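# Push the paler slide box's tray out its far end

## Task

Slide the inner tray of the paler of the two slide boxes outward by at least a few centimetres, through the box end that is farther from the robot's base, and leave it there. Everything else should end up roughly as it started. It fails immediately if the gripper grips the outer case of either box, if either box is shifted or rotated more than slightly, or if any tray ends up pushed roughly halfway out. The tray must stay out on its own, not just while the robot holds it. At the end, release and move the gripper away.

## Robot and tools

Robot: one arm with six joints (waist, shoulder, elbow, wrist pitch, wrist yaw, wrist roll) and a two-finger parallel gripper. In the gripper's own axes the fingers point along +x and close along y. end_effector_position is the midpoint between the finger pads, 3 to 4 cm short of the fingertips.

Scene frame: origin on the table top directly under the arm's base, +z up, +y to the left when facing along +x. The base may be tilted relative to the table, and the reported hand position can drift from the real one, more so at long reach.

The row: every moving command is a single list of 7 numbers, each in [-1, 1], ordered dx, dy, dz, rx, ry, rz, opening. The first six are an offset, not a pose. They are expressed in the gripper's own axes, not the scene frame. They are counted from the gripper pose in the most recent result that reports it. Before any such result exists in the scene, and for the second or later call in one reply, they are counted from where the gripper is when the action begins. Translation scale: 1.0 = 0.6 m. Rotation scale: 1.0 = 180 degrees, and rx, ry, rz together form one rotation vector. Opening is absolute, not an offset: +1 is fully open (0.088 m); empty fingers touch near -0.80, and values down to -1 close them no further. A full close takes at least about 0.5 s. All-zero offsets are not a pause; they pull the gripper back to the reference pose.

execute_actions: argument actions is a list holding zero or one item. An empty list sends nothing and returns the current state with pictures. An action item is {"rows": [...], "steps": n}. rows holds 1 to 15 rows. steps is 1 to 15 (default 15), and an action needs at least 12. Each row is applied for one control step of 1/30 s, and the last row repeats if rows run out. Every row refers to the same reference pose; rows do not add up. A wait item is {"steps": n} with n up to 300, counted from the previous result, so your thinking time is included. The optional boolean pictures requests camera images.

move: target is one row as above, with the same reference-pose rule. speed is the path's top speed in m/s, 0.002 to 0.5, default 0.25; turning is capped at twice that value in rad/s. The gripper follows a straight path lasting 0.5 to 10 s, and a longer path is cut off at 10 s. It rotates the shorter way round. It does not slow for obstacles, can lag or stray, and can exceed speed when the arm is nearly straight. The opening is sent when the move begins. The move ends once the gripper and fingers are at rest after the path, or 5 s after the path ends. Its result adds a "move:" line giving the outcome (done, off_target, moving, held, fault) and the limits that acted. limits=paced means the sent pose was clipped. limits=held means a check blocked some steps, after which the arm may move much faster than speed. The result also gives the distance to target and includes pictures, but no per-step readings. A move starts only once the robot is still, or after 3 s at most.

wait: seconds from 0 to 10; nothing new is sent. zoom_image: camera is one of cam_head_left, cam_head_right, cam_high, cam_low. region is [x0, y0, x1, y1] in that camera's latest full image pixels, with (0, 0) top-left and at most 504 by 504. finished_scene: scene is the number of the current scene. Always answer with a tool call, because a reply without one ends everything.

Timing: the simulation keeps running while you think and write. Each action's result is taken 12 steps before the action finishes; those remaining steps run during your reply. Afterwards the arm heads only to the last clipped pose, not to a far commanded target, so check the reported pose and send the remainder. A "Hand target" line appears only when no steps are pending.

Control: at each step the commanded pose is clipped to within 70 mm and 16 degrees of the measured pose. Damped inverse kinematics then favours position over orientation. Joint friction can make the gripper stop short or tilt slightly, and tiny moves may not happen at all, so check position and orientation after each move and correct any tilt.

Result lines: the state gives end_effector_position (m), end_effector_quat_wxyz, and linear and angular velocities (m/s, rad/s). Joint positions and Joint velocities list waist, shoulder, elbow, wrist pitch, wrist yaw, wrist roll, then finger-pad gap (m). Ranges (rad): waist -3.054..3.054, shoulder 0..3.142, elbow 0..2.356, wrist pitch -1.571..1.571, wrist yaw -1.571..1.571, wrist roll -3.142..3.142. "pose unreachable" means the clearance check, which treats any mount under the base as arm, altered or blocked the command. HELD flags steps that were not fully sent. grip_measured is the finger opening on the command scale and may be off by about 1 mm throughout a scene. To hold something, command an opening clearly below it; the lower you go, the harder the squeeze, up to roughly 34 N per pad.

Faults: a joint reaching its load limit (N m: waist 18.2, shoulder 22.5, elbow 22.4, wrist pitch 5.92, wrist yaw 5.9, wrist roll 5.54) stops the arm for 10 s and drops the rest of the call. Holding loads heats motors. A MOTOR HOT line appears from 50 °C. At 95 °C the arm is held, and if it does not cool down in time, power cuts out and the arm goes limp.

Cameras: four 504x504 images in the order cam_head_left, cam_head_right, cam_high, cam_low. Calibration is provided, but each camera can be off by a couple of degrees and several millimetres.

Avoid: gripping either box's outer case; nudging or rotating the boxes; pushing a tray near halfway out; knocking anything off the table; fast contacts, since speed raises impact force and a target set deep past the contact presses harder. Push the tray with the fingertips at low speed. Then open the gripper, back away, and confirm the tray stays put before ending the scene.

Each tool is called after ">>>" by a JSON object that holds its "api" and its "payload", one argument or row to a line.

## Session

I'll start by looking at the current state.

>>> {"api": "execute_actions", "payload": {
  "actions": []
}}

Scene clock: 0.00 s of 3750.00 s.
end_effector_position=(+0.4131, +0.1828, +0.1320) grip_measured=+0.844 end_effector_quat_wxyz=(+0.716, +0.575, +0.288, -0.271) end_effector_velocity=(-0.003, -0.002, -0.002) end_effector_angular_velocity=(-0.017, +0.015, +0.016)
Joint positions: [0.454 2.122 0.971 0.308 0.303 1.885 0.08 ]
Joint velocities: [-0.002 -0.002 -0.007 -0.007 -0.007 -0.022 -0.   ]
Heat: hottest shoulder 30 °C (+0.0 °C/min).
Hand target: +0.413, +0.183, +0.132; +0.716, +0.575, +0.288, -0.271

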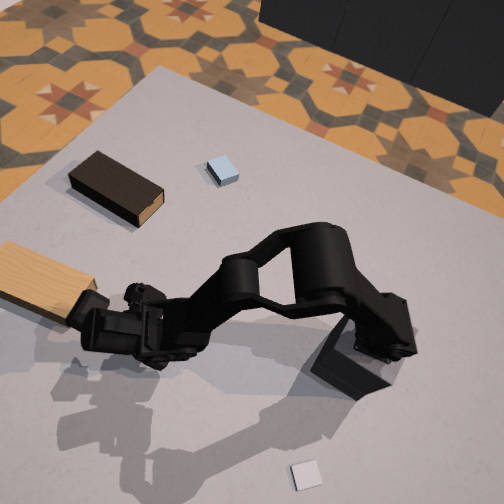

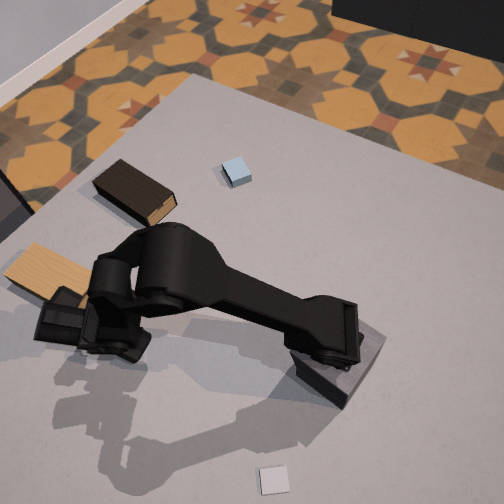

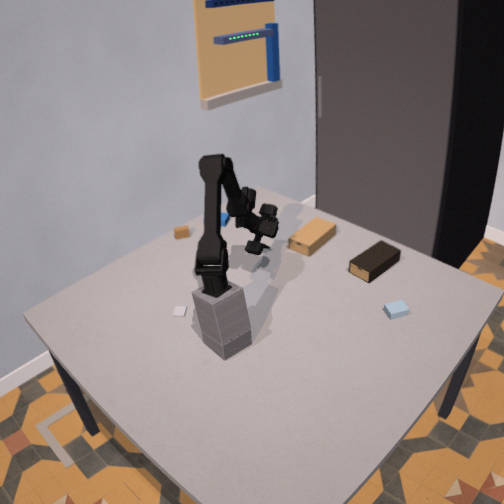

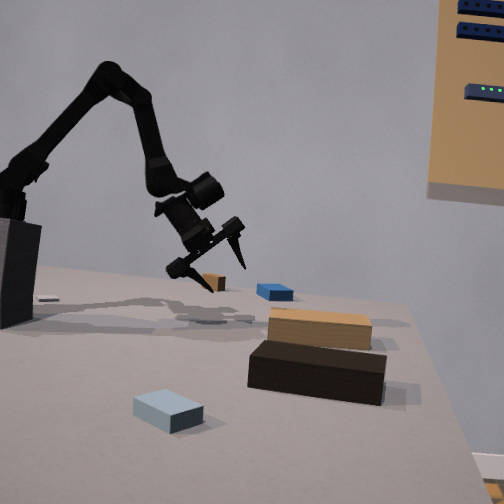

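>>> {"api": "zoom_image", "payload": {
  "camera": "cam_high",
  "region": [240, 180, 440, 330]
}}

>>> {"api": "zoom_image", "payload": {
  "camera": "cam_head_left",
  "region": [0, 130, 250, 380]
}}

>>> {"api": "zoom_image", "payload": {
  "camera": "cam_low",
  "region": [150, 200, 450, 420]
}}

Region (240, 180, 440, 330) of cam_high's 504x504 image, scaled by 2.520, with more detail than that image has; it fills the top 378 rows of this view, and the rest is white.

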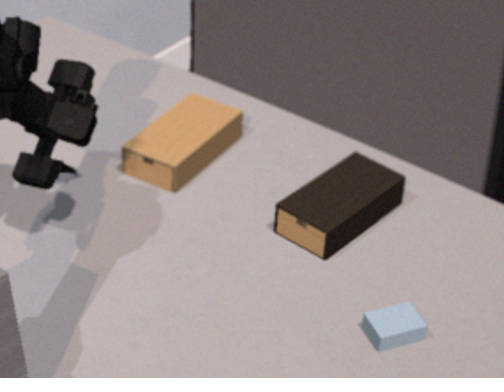

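Region (0, 130, 250, 380) of cam_head_left's 504x504 image, scaled by 2.016, with more detail than that image has.

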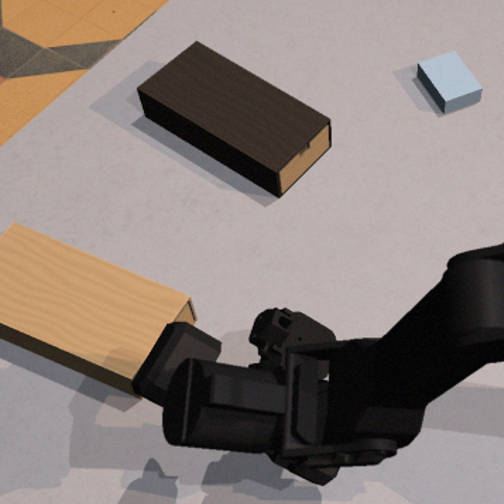

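Region (150, 200, 450, 420) of cam_low's 504x504 image, scaled by 1.680, with more detail than that image has; it fills the top 370 rows of this view, and the rest is white.

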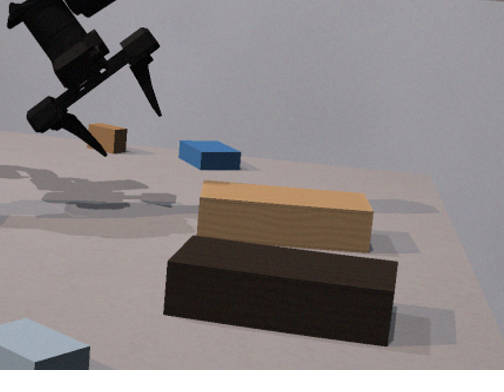

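>>> {"api": "move", "payload": {
  "target": [0.1609, -0.0339, 0.0607, -0.4481, -0.0695, 0.1209, -1],
  "speed": 0.2
}}

Scene clock: 12.20 s of 3750.00 s.
end_effector_position=(+0.4685, +0.1396, +0.0594) grip_measured=-0.789 end_effector_quat_wxyz=(+0.976, -0.007, +0.212, +0.048) end_effector_velocity=(-0.001, +0.002, -0.003) end_effector_angular_velocity=(-0.001, +0.012, +0.019)
Joint positions: [0.313 2.663 1.025 1.24  0.201 0.272 0.   ]
Joint velocities: [-0.002  0.002  0.002 -0.007 -0.022 -0.007 -0.   ]
Heat: hottest shoulder 33 °C (+14.8 °C/min).
Hand target: +0.468, +0.138, +0.054; +0.975, -0.011, +0.216, +0.048
Off the commanded pose: 0.005 m, 1 deg.
Kept back: nothing.
After step 90, 5.03 s passed at rest.
move: done

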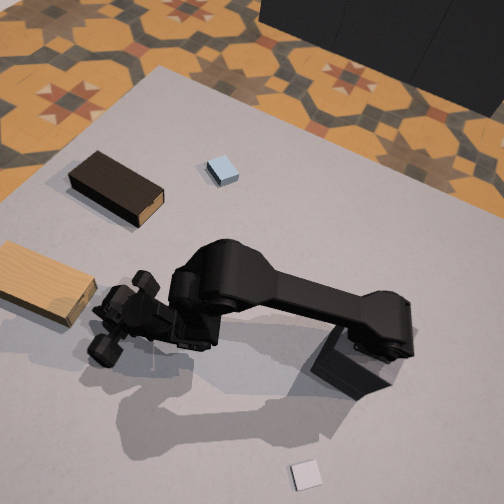

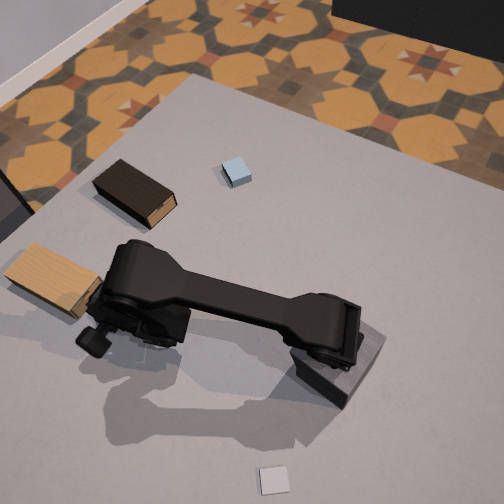

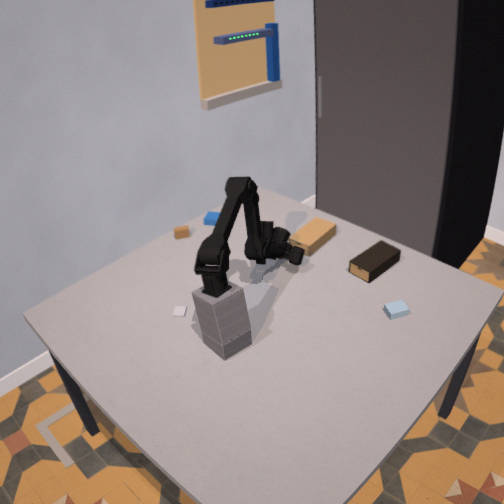

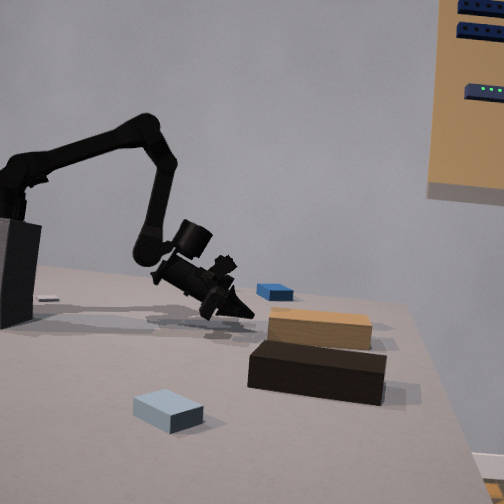

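>>> {"api": "zoom_image", "payload": {
  "camera": "cam_head_left",
  "region": [0, 220, 200, 400]
}}

>>> {"api": "zoom_image", "payload": {
  "camera": "cam_low",
  "region": [140, 220, 400, 370]
}}

>>> {"api": "zoom_image", "payload": {
  "camera": "cam_high",
  "region": [230, 190, 370, 290]
}}

Region (0, 220, 200, 400) of cam_head_left's 504x504 image, scaled by 2.520, with more detail than that image has; it fills the top 454 rows of this view, and the rest is white.

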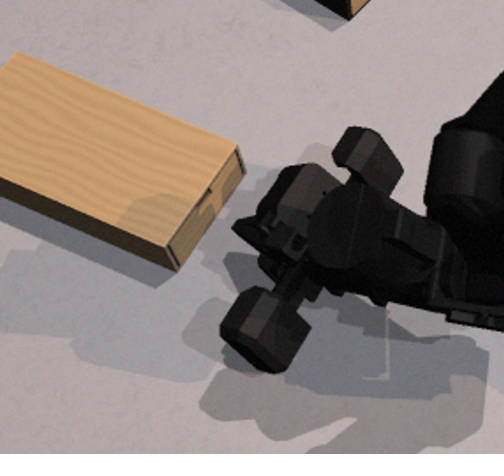

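Region (140, 220, 400, 370) of cam_low's 504x504 image, scaled by 1.938, with more detail than that image has; it fills the top 291 rows of this view, and the rest is white.

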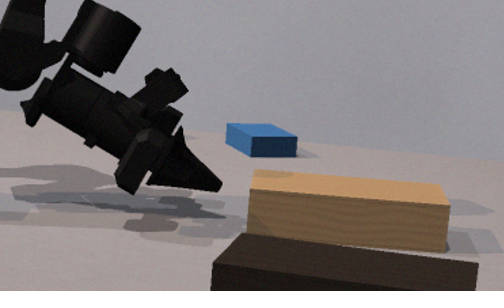

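Region (230, 190, 370, 290) of cam_high's 504x504 image, scaled by 3.600, with more detail than that image has; it fills the top 360 rows of this view, and the rest is white.

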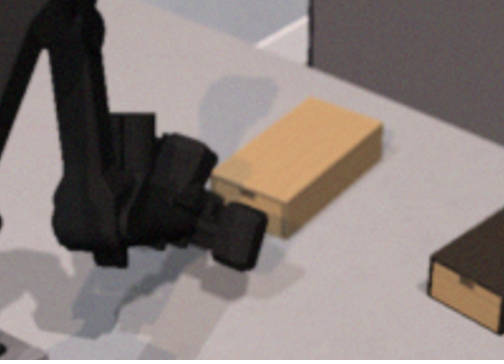

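>>> {"api": "zoom_image", "payload": {
  "camera": "cam_low",
  "region": [180, 250, 300, 350]
}}

Region (180, 250, 300, 350) of cam_low's 504x504 image, scaled by 4.200, with more detail than that image has.

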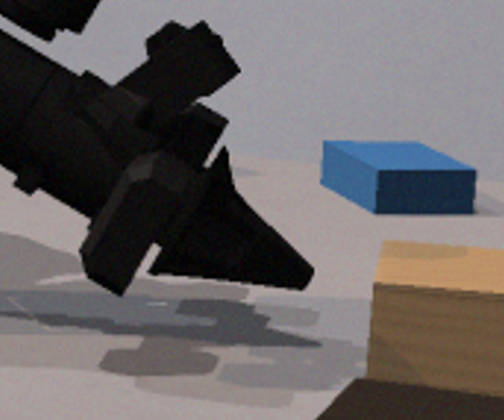

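>>> {"api": "move", "payload": {
  "target": [0.0372, -0.0234, -0.0213, 0, 0, 0, -1],
  "speed": 0.1
}}

>>> {"api": "zoom_image", "payload": {
  "camera": "cam_low",
  "region": [180, 250, 300, 350]
}}

>>> {"api": "zoom_image", "payload": {
  "camera": "cam_head_left",
  "region": [0, 220, 200, 400]
}}

Scene clock: 22.13 s of 3750.00 s.
end_effector_position=(+0.4859, +0.1299, +0.0449) grip_measured=-0.789 end_effector_quat_wxyz=(+0.977, -0.004, +0.207, +0.048) end_effector_velocity=(+0.000, -0.001, -0.004) end_effector_angular_velocity=(+0.003, +0.018, -0.001)
Joint positions: [0.278 2.742 1.12  1.239 0.17  0.261 0.   ]
Joint velocities: [-0.002  0.002  0.007 -0.022 -0.007  0.007 -0.   ]
Heat: hottest shoulder 34 °C (+10.8 °C/min).
Hand target: +0.484, +0.127, +0.038; +0.976, -0.007, +0.212, +0.048
Off the commanded pose: 0.007 m, 1 deg.
Kept back: nothing.
After step 90, 6.03 s passed at rest.
move: done

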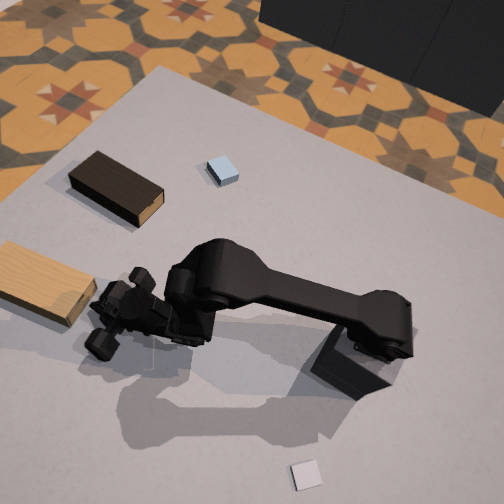

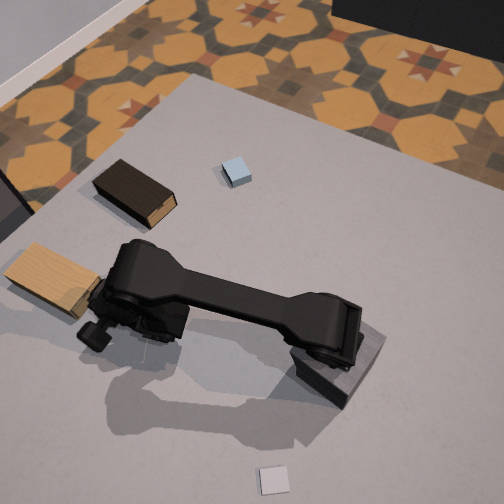

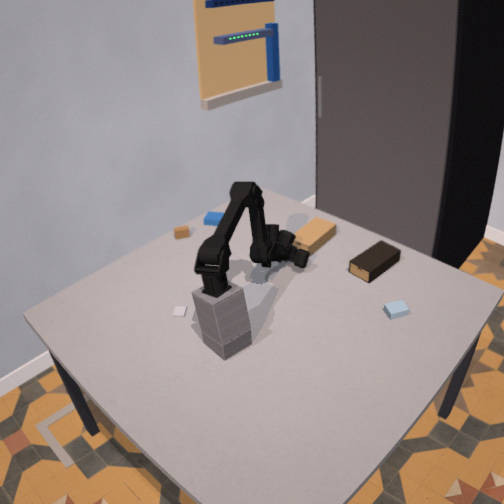

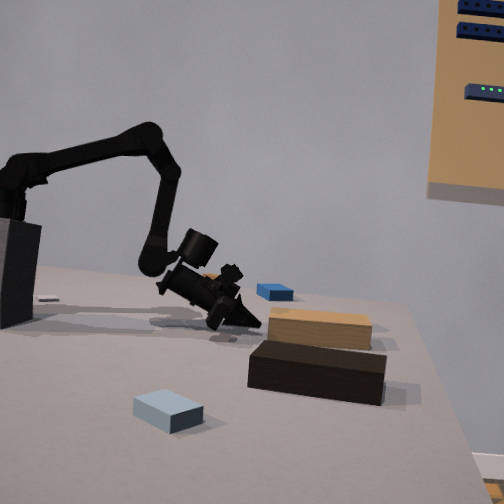

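Region (180, 250, 300, 350) of cam_low's 504x504 image, scaled by 4.200, with more detail than that image has.

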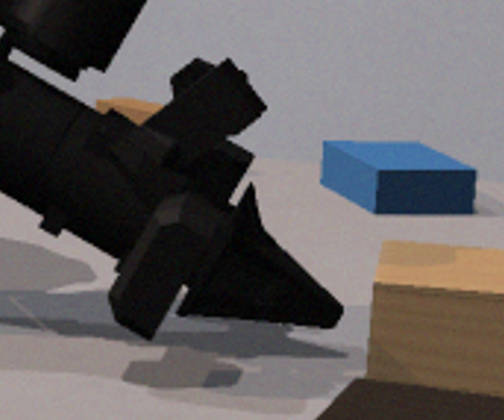

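Region (0, 220, 200, 400) of cam_head_left's 504x504 image, scaled by 2.520, with more detail than that image has; it fills the top 454 rows of this view, and the rest is white.

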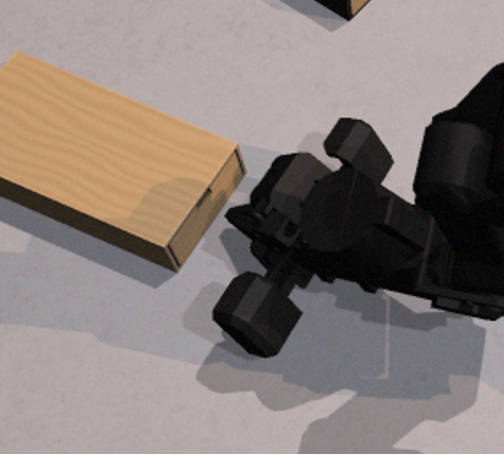

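>>> {"api": "move", "payload": {
  "target": [0.0760, 0.0001, 0.0136, 0, 0, 0, -1],
  "speed": 0.04
}}

>>> {"api": "zoom_image", "payload": {
  "camera": "cam_low",
  "region": [190, 250, 420, 370]
}}

>>> {"api": "zoom_image", "payload": {
  "camera": "cam_high",
  "region": [230, 190, 370, 290]
}}

Scene clock: 26.93 s of 3750.00 s.
end_effector_position=(+0.5318, +0.1369, +0.0413) grip_measured=-0.789 end_effector_quat_wxyz=(+0.978, -0.001, +0.201, +0.048) end_effector_velocity=(+0.003, +0.001, -0.001) end_effector_angular_velocity=(-0.003, -0.001, +0.007)
Joint positions: [0.257 2.803 1.342 1.092 0.153 0.257 0.   ]
Joint velocities: [-0.002  0.007  0.017 -0.007 -0.007 -0.007  0.   ]
Heat: hottest shoulder 35 °C (+11.1 °C/min).
Hand target: +0.530, +0.134, +0.034; +0.977, -0.004, +0.207, +0.048
Off the commanded pose: 0.008 m, 1 deg.
Kept back: nothing.
After step 90, 0.27 s passed at rest.
move: done

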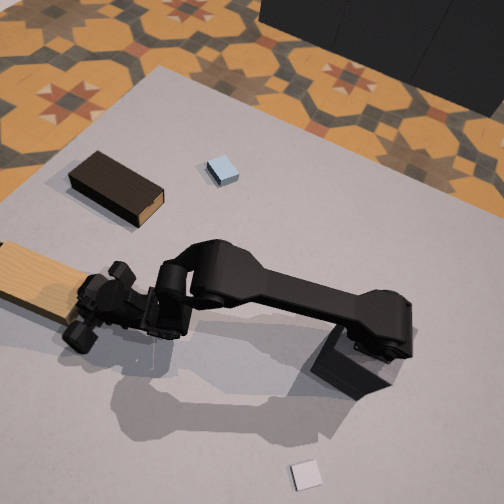

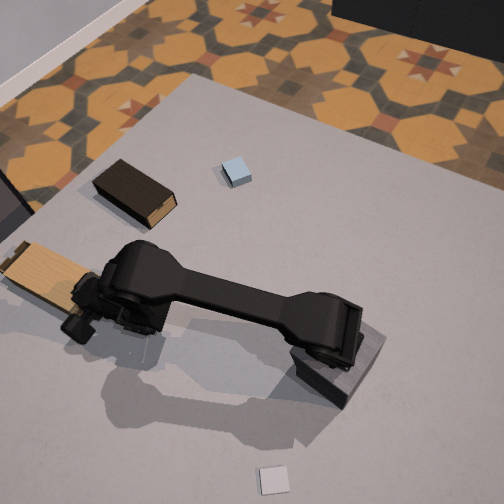

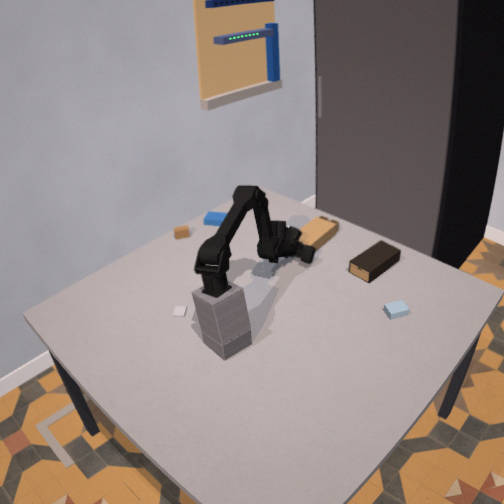

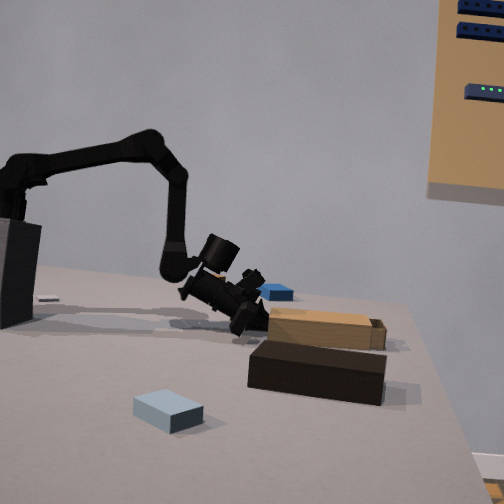

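Region (190, 250, 420, 370) of cam_low's 504x504 image, scaled by 2.191, with more detail than that image has; it fills the top 263 rows of this view, and the rest is white.

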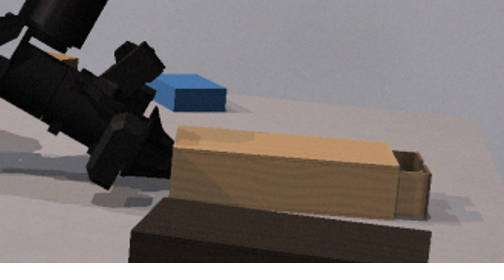

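Region (230, 190, 370, 290) of cam_high's 504x504 image, scaled by 3.600, with more detail than that image has; it fills the top 360 rows of this view, and the rest is white.

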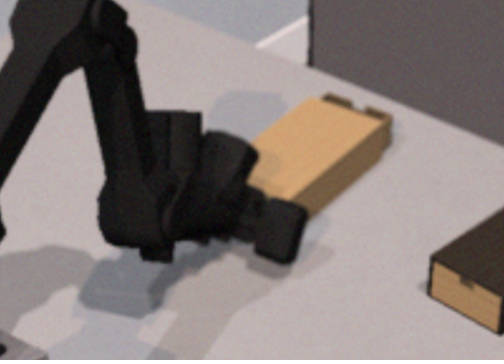

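>>> {"api": "zoom_image", "payload": {
  "camera": "cam_low",
  "region": [220, 270, 310, 350]
}}

Region (220, 270, 310, 350) of cam_low's 504x504 image, scaled by 5.600, with more detail than that image has.

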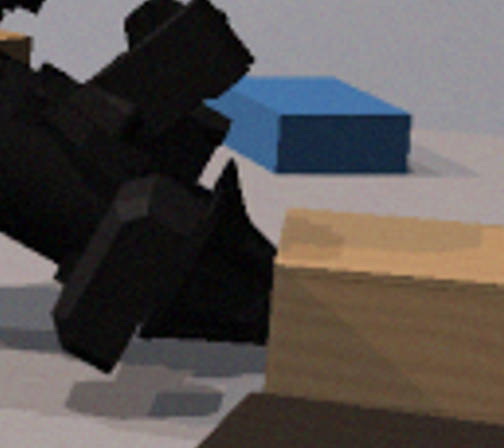

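>>> {"api": "execute_actions", "payload": {
  "actions": [
    {"rows": [[0.0036,-0.0002,-0.0085,0,0,0,-1],[0.0072,-0.0003,-0.0169,0,0,0,-1],[0.0072,-0.0003,-0.0169,0,0,0,-1],[0.0072,-0.0003,-0.0169,0,0,0,-1],[0.0072,-0.0003,-0.0169,0,0,0,-1],[0.0072,-0.0003,-0.0169,0,0,0,-1],[0.0072,-0.0003,-0.0169,0,0,0,-1],[0.0072,-0.0003,-0.0169,0,0,0,-1],[0.0072,-0.0003,-0.0169,0,0,0,-1],[0.0072,-0.0003,-0.0169,0,0,0,-1],[0.0072,-0.0003,-0.0169,0,0,0,-1],[0.0072,-0.0003,-0.0169,0,0,0,-1],[0.0072,-0.0003,-0.0169,0,0,0,-1],[0.0072,-0.0003,-0.0169,0,0,0,-1],[0.0072,-0.0003,-0.0169,0,0,0,-1]], "steps": 15}
  ]
}}

>>> {"api": "wait", "payload": {
  "seconds": 0.5
}}

>>> {"api": "zoom_image", "payload": {
  "camera": "cam_low",
  "region": [220, 270, 310, 350]
}}

Scene clock: 29.23 s of 3750.00 s.
end_effector_position=(+0.5330, +0.1370, +0.0403) grip_measured=-0.789 end_effector_quat_wxyz=(+0.979, -0.000, +0.199, +0.049) end_effector_velocity=(+0.018, -0.001, -0.012) end_effector_angular_velocity=(+0.012, -0.065, -0.001)
Joint positions: [0.257 2.811 1.35  1.095 0.152 0.257 0.   ]
Joint velocities: [-0.007  0.105  0.12   0.051  0.007 -0.007 -0.   ]
Heat: hottest shoulder 35 °C (+10.3 °C/min).
Steps of this call (steps 1 to 66: nothing new was sent; steps 67 to 69: the first 3 steps of this action). Readings (end_effector_position):
67: (+0.5320, +0.1367, +0.0408)
68: (+0.5323, +0.1368, +0.0405)
69: the state above

Scene clock: 30.13 s of 3750.00 s.
end_effector_position=(+0.5336, +0.1372, +0.0369) grip_measured=-0.789 end_effector_quat_wxyz=(+0.979, -0.000, +0.197, +0.050) end_effector_velocity=(-0.001, +0.001, -0.001) end_effector_angular_velocity=(-0.002, +0.012, +0.019)
Joint positions: [0.258 2.826 1.363 1.102 0.153 0.257 0.   ]
Joint velocities: [-0.002 -0.002 -0.002 -0.007 -0.022 -0.007 -0.   ]
Heat: hottest shoulder 35 °C (+10.0 °C/min).
Hand target: +0.532, +0.137, +0.030; +0.978, -0.001, +0.201, +0.048
Off the commanded pose: 0.007 m, 0 deg.
Kept back: nothing.
Steps of this call (steps 1 to 12: the last 12 steps of your previous action; steps 13 to 27: nothing new was sent). Readings (end_effector_position):
1: (+0.5334, +0.1371, +0.0398)
2: (+0.5335, +0.1370, +0.0392)
4: (+0.5335, +0.1368, +0.0381)
8: (+0.5331, +0.1368, +0.0365)
27: the state above

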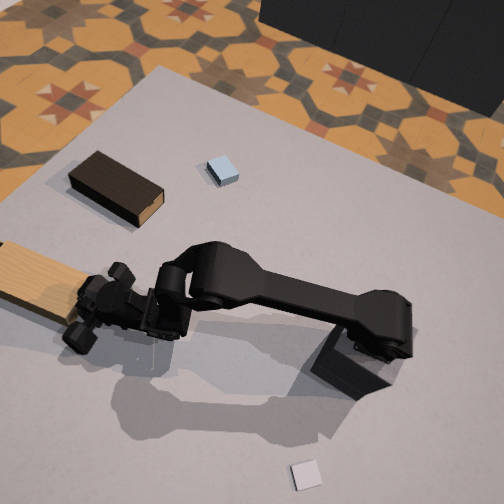

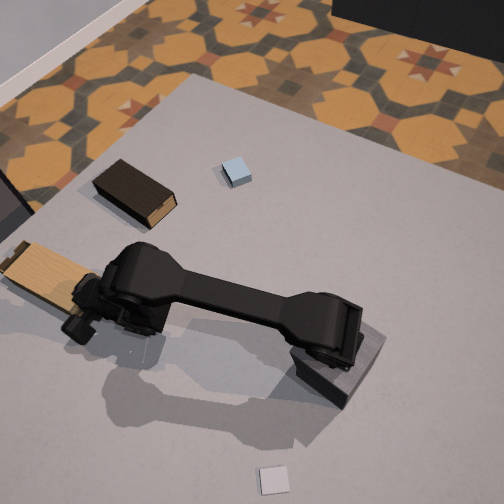

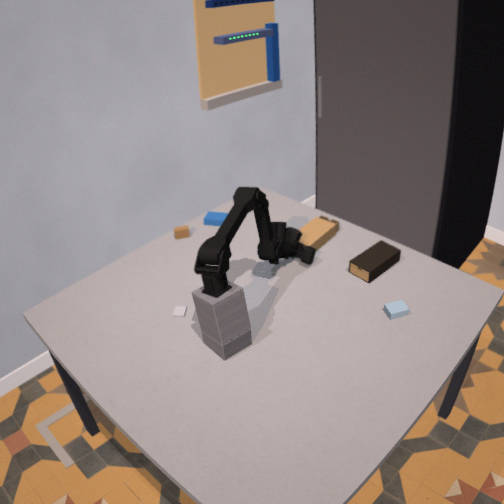

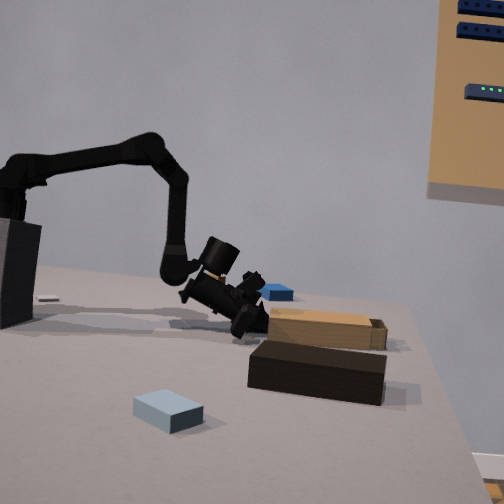

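Region (220, 270, 310, 350) of cam_low's 504x504 image, scaled by 5.600, with more detail than that image has.

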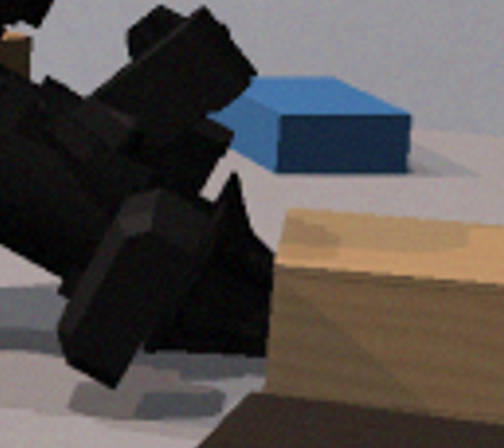

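>>> {"api": "execute_actions", "payload": {
  "actions": [
    {"rows": [[0.0055,-0.0002,-0.0104,0,0,0,-1],[0.0066,-0.0002,-0.0099,0,0,0,-1],[0.0076,-0.0002,-0.0095,0,0,0,-1],[0.0086,-0.0002,-0.0091,0,0,0,-1],[0.0096,-0.0002,-0.0087,0,0,0,-1],[0.0107,-0.0002,-0.0082,0,0,0,-1],[0.0117,-0.0002,-0.0078,0,0,0,-1],[0.0127,-0.0002,-0.0074,0,0,0,-1],[0.0137,-0.0002,-0.0070,0,0,0,-1],[0.0148,-0.0002,-0.0065,0,0,0,-1],[0.0158,-0.0002,-0.0061,0,0,0,-1],[0.0168,-0.0002,-0.0057,0,0,0,-1]], "steps": 15}
  ]
}}

>>> {"api": "wait", "payload": {
  "seconds": 0.5
}}

>>> {"api": "zoom_image", "payload": {
  "camera": "cam_low",
  "region": [220, 270, 310, 350]
}}

>>> {"api": "zoom_image", "payload": {
  "camera": "cam_low",
  "region": [190, 250, 420, 370]
}}

Scene clock: 31.50 s of 3750.00 s.
end_effector_position=(+0.5351, +0.1376, +0.0367) grip_measured=-0.789 end_effector_quat_wxyz=(+0.980, +0.000, +0.195, +0.050) end_effector_velocity=(+0.019, +0.003, -0.001) end_effector_angular_velocity=(+0.009, -0.039, +0.009)
Joint positions: [0.258 2.831 1.371 1.103 0.154 0.257 0.   ]
Joint velocities: [-0.007  0.051  0.1   -0.007 -0.007 -0.007 -0.   ]
Heat: hottest shoulder 35 °C (+9.5 °C/min).
Steps of this call (steps 1 to 38: nothing new was sent; steps 39 to 41: the first 3 steps of this action). Readings (end_effector_position):
39: (+0.5339, +0.1373, +0.0368)
40: (+0.5345, +0.1374, +0.0368)
41: the state above

Scene clock: 32.40 s of 3750.00 s.
end_effector_position=(+0.5427, +0.1401, +0.0367) grip_measured=-0.789 end_effector_quat_wxyz=(+0.980, +0.001, +0.192, +0.050) end_effector_velocity=(-0.003, -0.002, -0.006) end_effector_angular_velocity=(+0.000, +0.027, -0.003)
Joint positions: [0.257 2.844 1.412 1.082 0.154 0.257 0.   ]
Joint velocities: [-0.002  0.002 -0.002 -0.022 -0.007  0.007  0.   ]
Heat: hottest shoulder 36 °C (+11.1 °C/min).
Hand target: +0.541, +0.138, +0.030; +0.979, -0.000, +0.197, +0.049
Off the commanded pose: 0.007 m, 1 deg.
Kept back: nothing.
Steps of this call (steps 1 to 12: the last 12 steps of your previous action; steps 13 to 27: nothing new was sent). Readings (end_effector_position):
1: (+0.5356, +0.1378, +0.0368)
2: (+0.5362, +0.1380, +0.0367)
4: (+0.5374, +0.1384, +0.0366)
8: (+0.5397, +0.1392, +0.0365)
27: the state above

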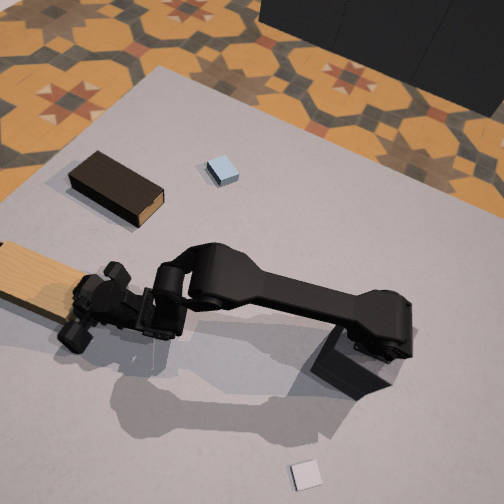

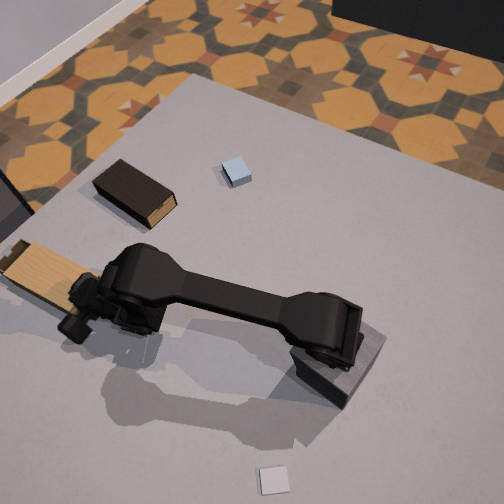

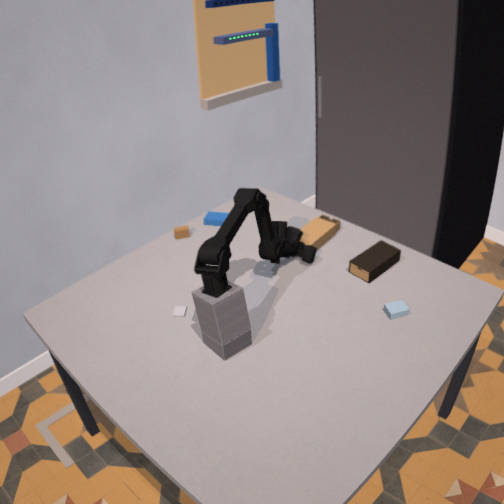

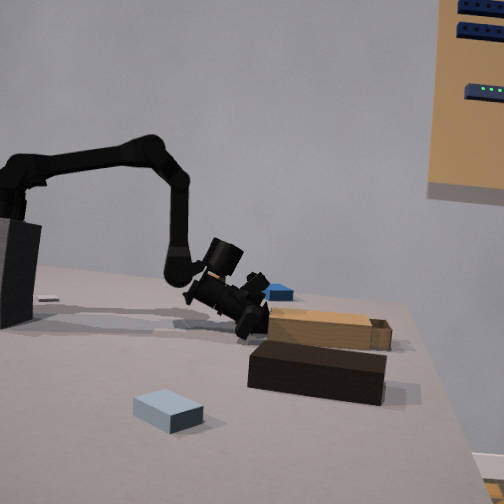

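Region (220, 270, 310, 350) of cam_low's 504x504 image, scaled by 5.600, with more detail than that image has.

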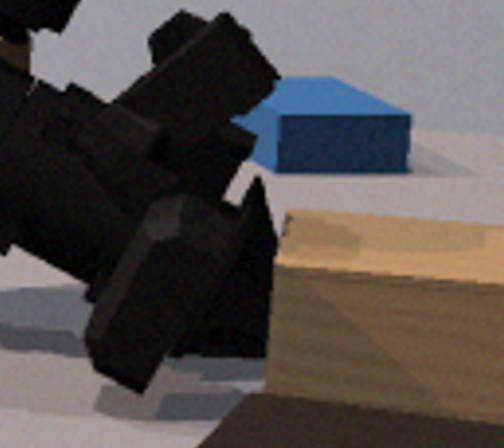

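Region (190, 250, 420, 370) of cam_low's 504x504 image, scaled by 2.191, with more detail than that image has; it fills the top 263 rows of this view, and the rest is white.

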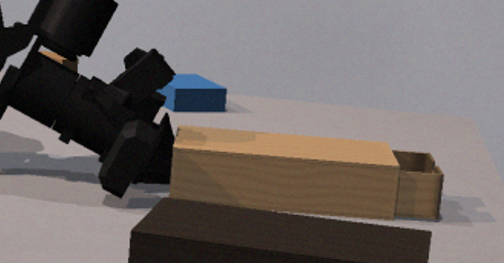

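>>> {"api": "execute_actions", "payload": {
  "actions": [
    {"rows": [[-0.0024,-0.0002,-0.0118,0,0,0,-1],[-0.0086,-0.0002,-0.0143,0,0,0,-1],[-0.0147,-0.0002,-0.0168,0,0,0,-1],[-0.0209,-0.0002,-0.0193,0,0,0,-1],[-0.0271,-0.0002,-0.0219,0,0,0,-1],[-0.0333,-0.0002,-0.0244,0,0,0,-1],[-0.0395,-0.0002,-0.0269,0,0,0,-1],[-0.0456,-0.0002,-0.0294,0,0,0,-1],[-0.0518,-0.0002,-0.0319,0,0,0,-1],[-0.0580,-0.0002,-0.0344,0,0,0,-1],[-0.0642,-0.0002,-0.0369,0,0,0,-1],[-0.0704,-0.0002,-0.0394,0,0,0,-1],[-0.0765,-0.0002,-0.0419,0,0,0,-1],[-0.0827,-0.0002,-0.0444,0,0,0,-1],[-0.0889,-0.0002,-0.0470,0,0,0,-1]], "steps": 15}
  ]
}}

>>> {"api": "move", "payload": {
  "target": [-0.15, 0, 0.08, 0, 0, 0, -1],
  "speed": 0.2
}}

>>> {"api": "zoom_image", "payload": {
  "camera": "cam_low",
  "region": [190, 250, 420, 370]
}}

>>> {"api": "zoom_image", "payload": {
  "camera": "cam_high",
  "region": [240, 180, 440, 330]
}}

Scene clock: 34.63 s of 3750.00 s.
end_effector_position=(+0.5425, +0.1405, +0.0385) grip_measured=-0.789 end_effector_quat_wxyz=(+0.981, +0.003, +0.187, +0.052) end_effector_velocity=(-0.025, -0.002, +0.019) end_effector_angular_velocity=(+0.040, -0.140, +0.026)
Joint positions: [0.258 2.844 1.408 1.097 0.154 0.257 0.   ]
Joint velocities: [ 0.007 -0.007 -0.159  0.3    0.007 -0.007 -0.   ]
Heat: hottest shoulder 36 °C (+10.4 °C/min).
Steps of this call (steps 1 to 64: nothing new was sent; steps 65 to 67: the first 3 steps of this action). Readings (end_effector_position):
65: (+0.5428, +0.1401, +0.0367)
66: (+0.5430, +0.1403, +0.0376)
67: the state above

Scene clock: 36.63 s of 3750.00 s.
end_effector_position=(+0.4234, +0.1232, +0.1041) grip_measured=-0.789 end_effector_quat_wxyz=(+0.980, -0.002, +0.194, +0.050) end_effector_velocity=(-0.000, +0.001, +0.006) end_effector_angular_velocity=(+0.000, -0.010, +0.009)
Joint positions: [0.301 2.501 0.737 1.406 0.195 0.266 0.   ]
Joint velocities: [-0.002 -0.017 -0.012  0.007 -0.007 -0.007 -0.   ]
Heat: hottest shoulder 36 °C (+9.8 °C/min).
Hand target: +0.423, +0.124, +0.107; +0.980, -0.000, +0.192, +0.050
Off your previous action's commanded pose: 0.020 m, 1 deg at its last step (step 12 of this call).
Off the commanded pose: 0.003 m, 0 deg.
Kept back: nothing.
move: done

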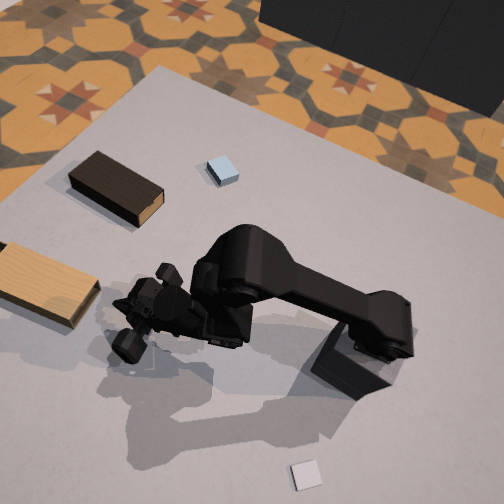

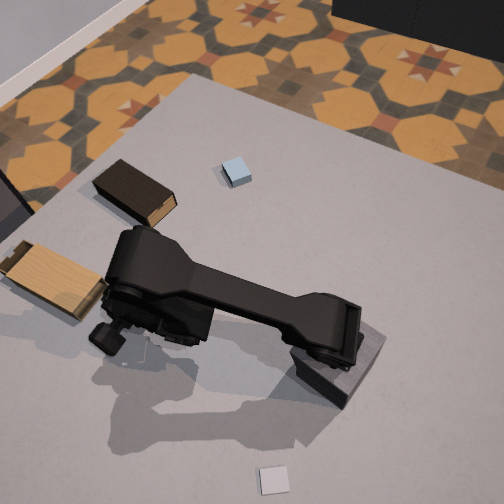

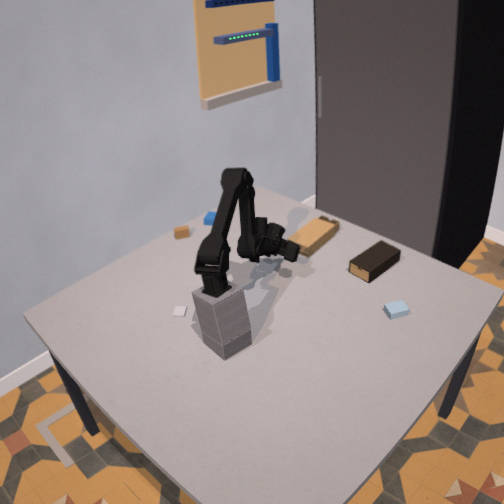

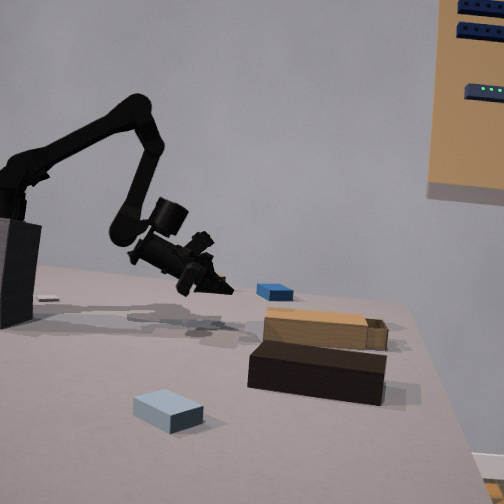

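Region (190, 250, 420, 370) of cam_low's 504x504 image, scaled by 2.191, with more detail than that image has; it fills the top 263 rows of this view, and the rest is white.

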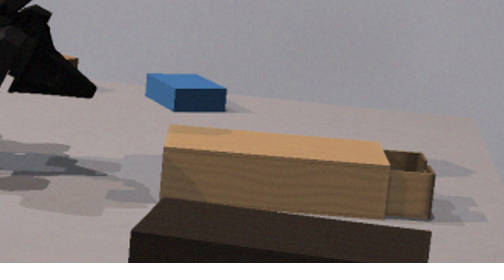

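Region (240, 180, 440, 330) of cam_high's 504x504 image, scaled by 2.520, with more detail than that image has; it fills the top 378 rows of this view, and the rest is white.

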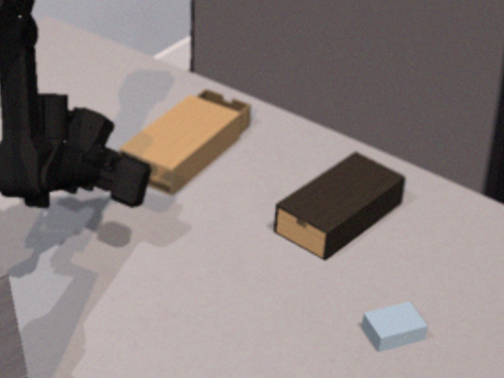

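>>> {"api": "zoom_image", "payload": {
  "camera": "cam_head_left",
  "region": [0, 220, 200, 400]
}}

Region (0, 220, 200, 400) of cam_head_left's 504x504 image, scaled by 2.520, with more detail than that image has; it fills the top 454 rows of this view, and the rest is white.

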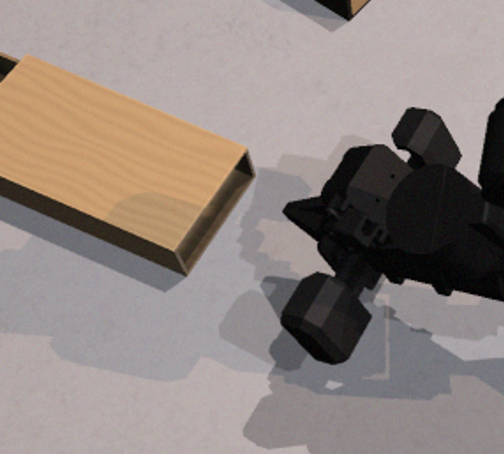

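>>> {"api": "finished_scene", "payload": {
  "scene": 1
}}

The scene is finished: the task was done.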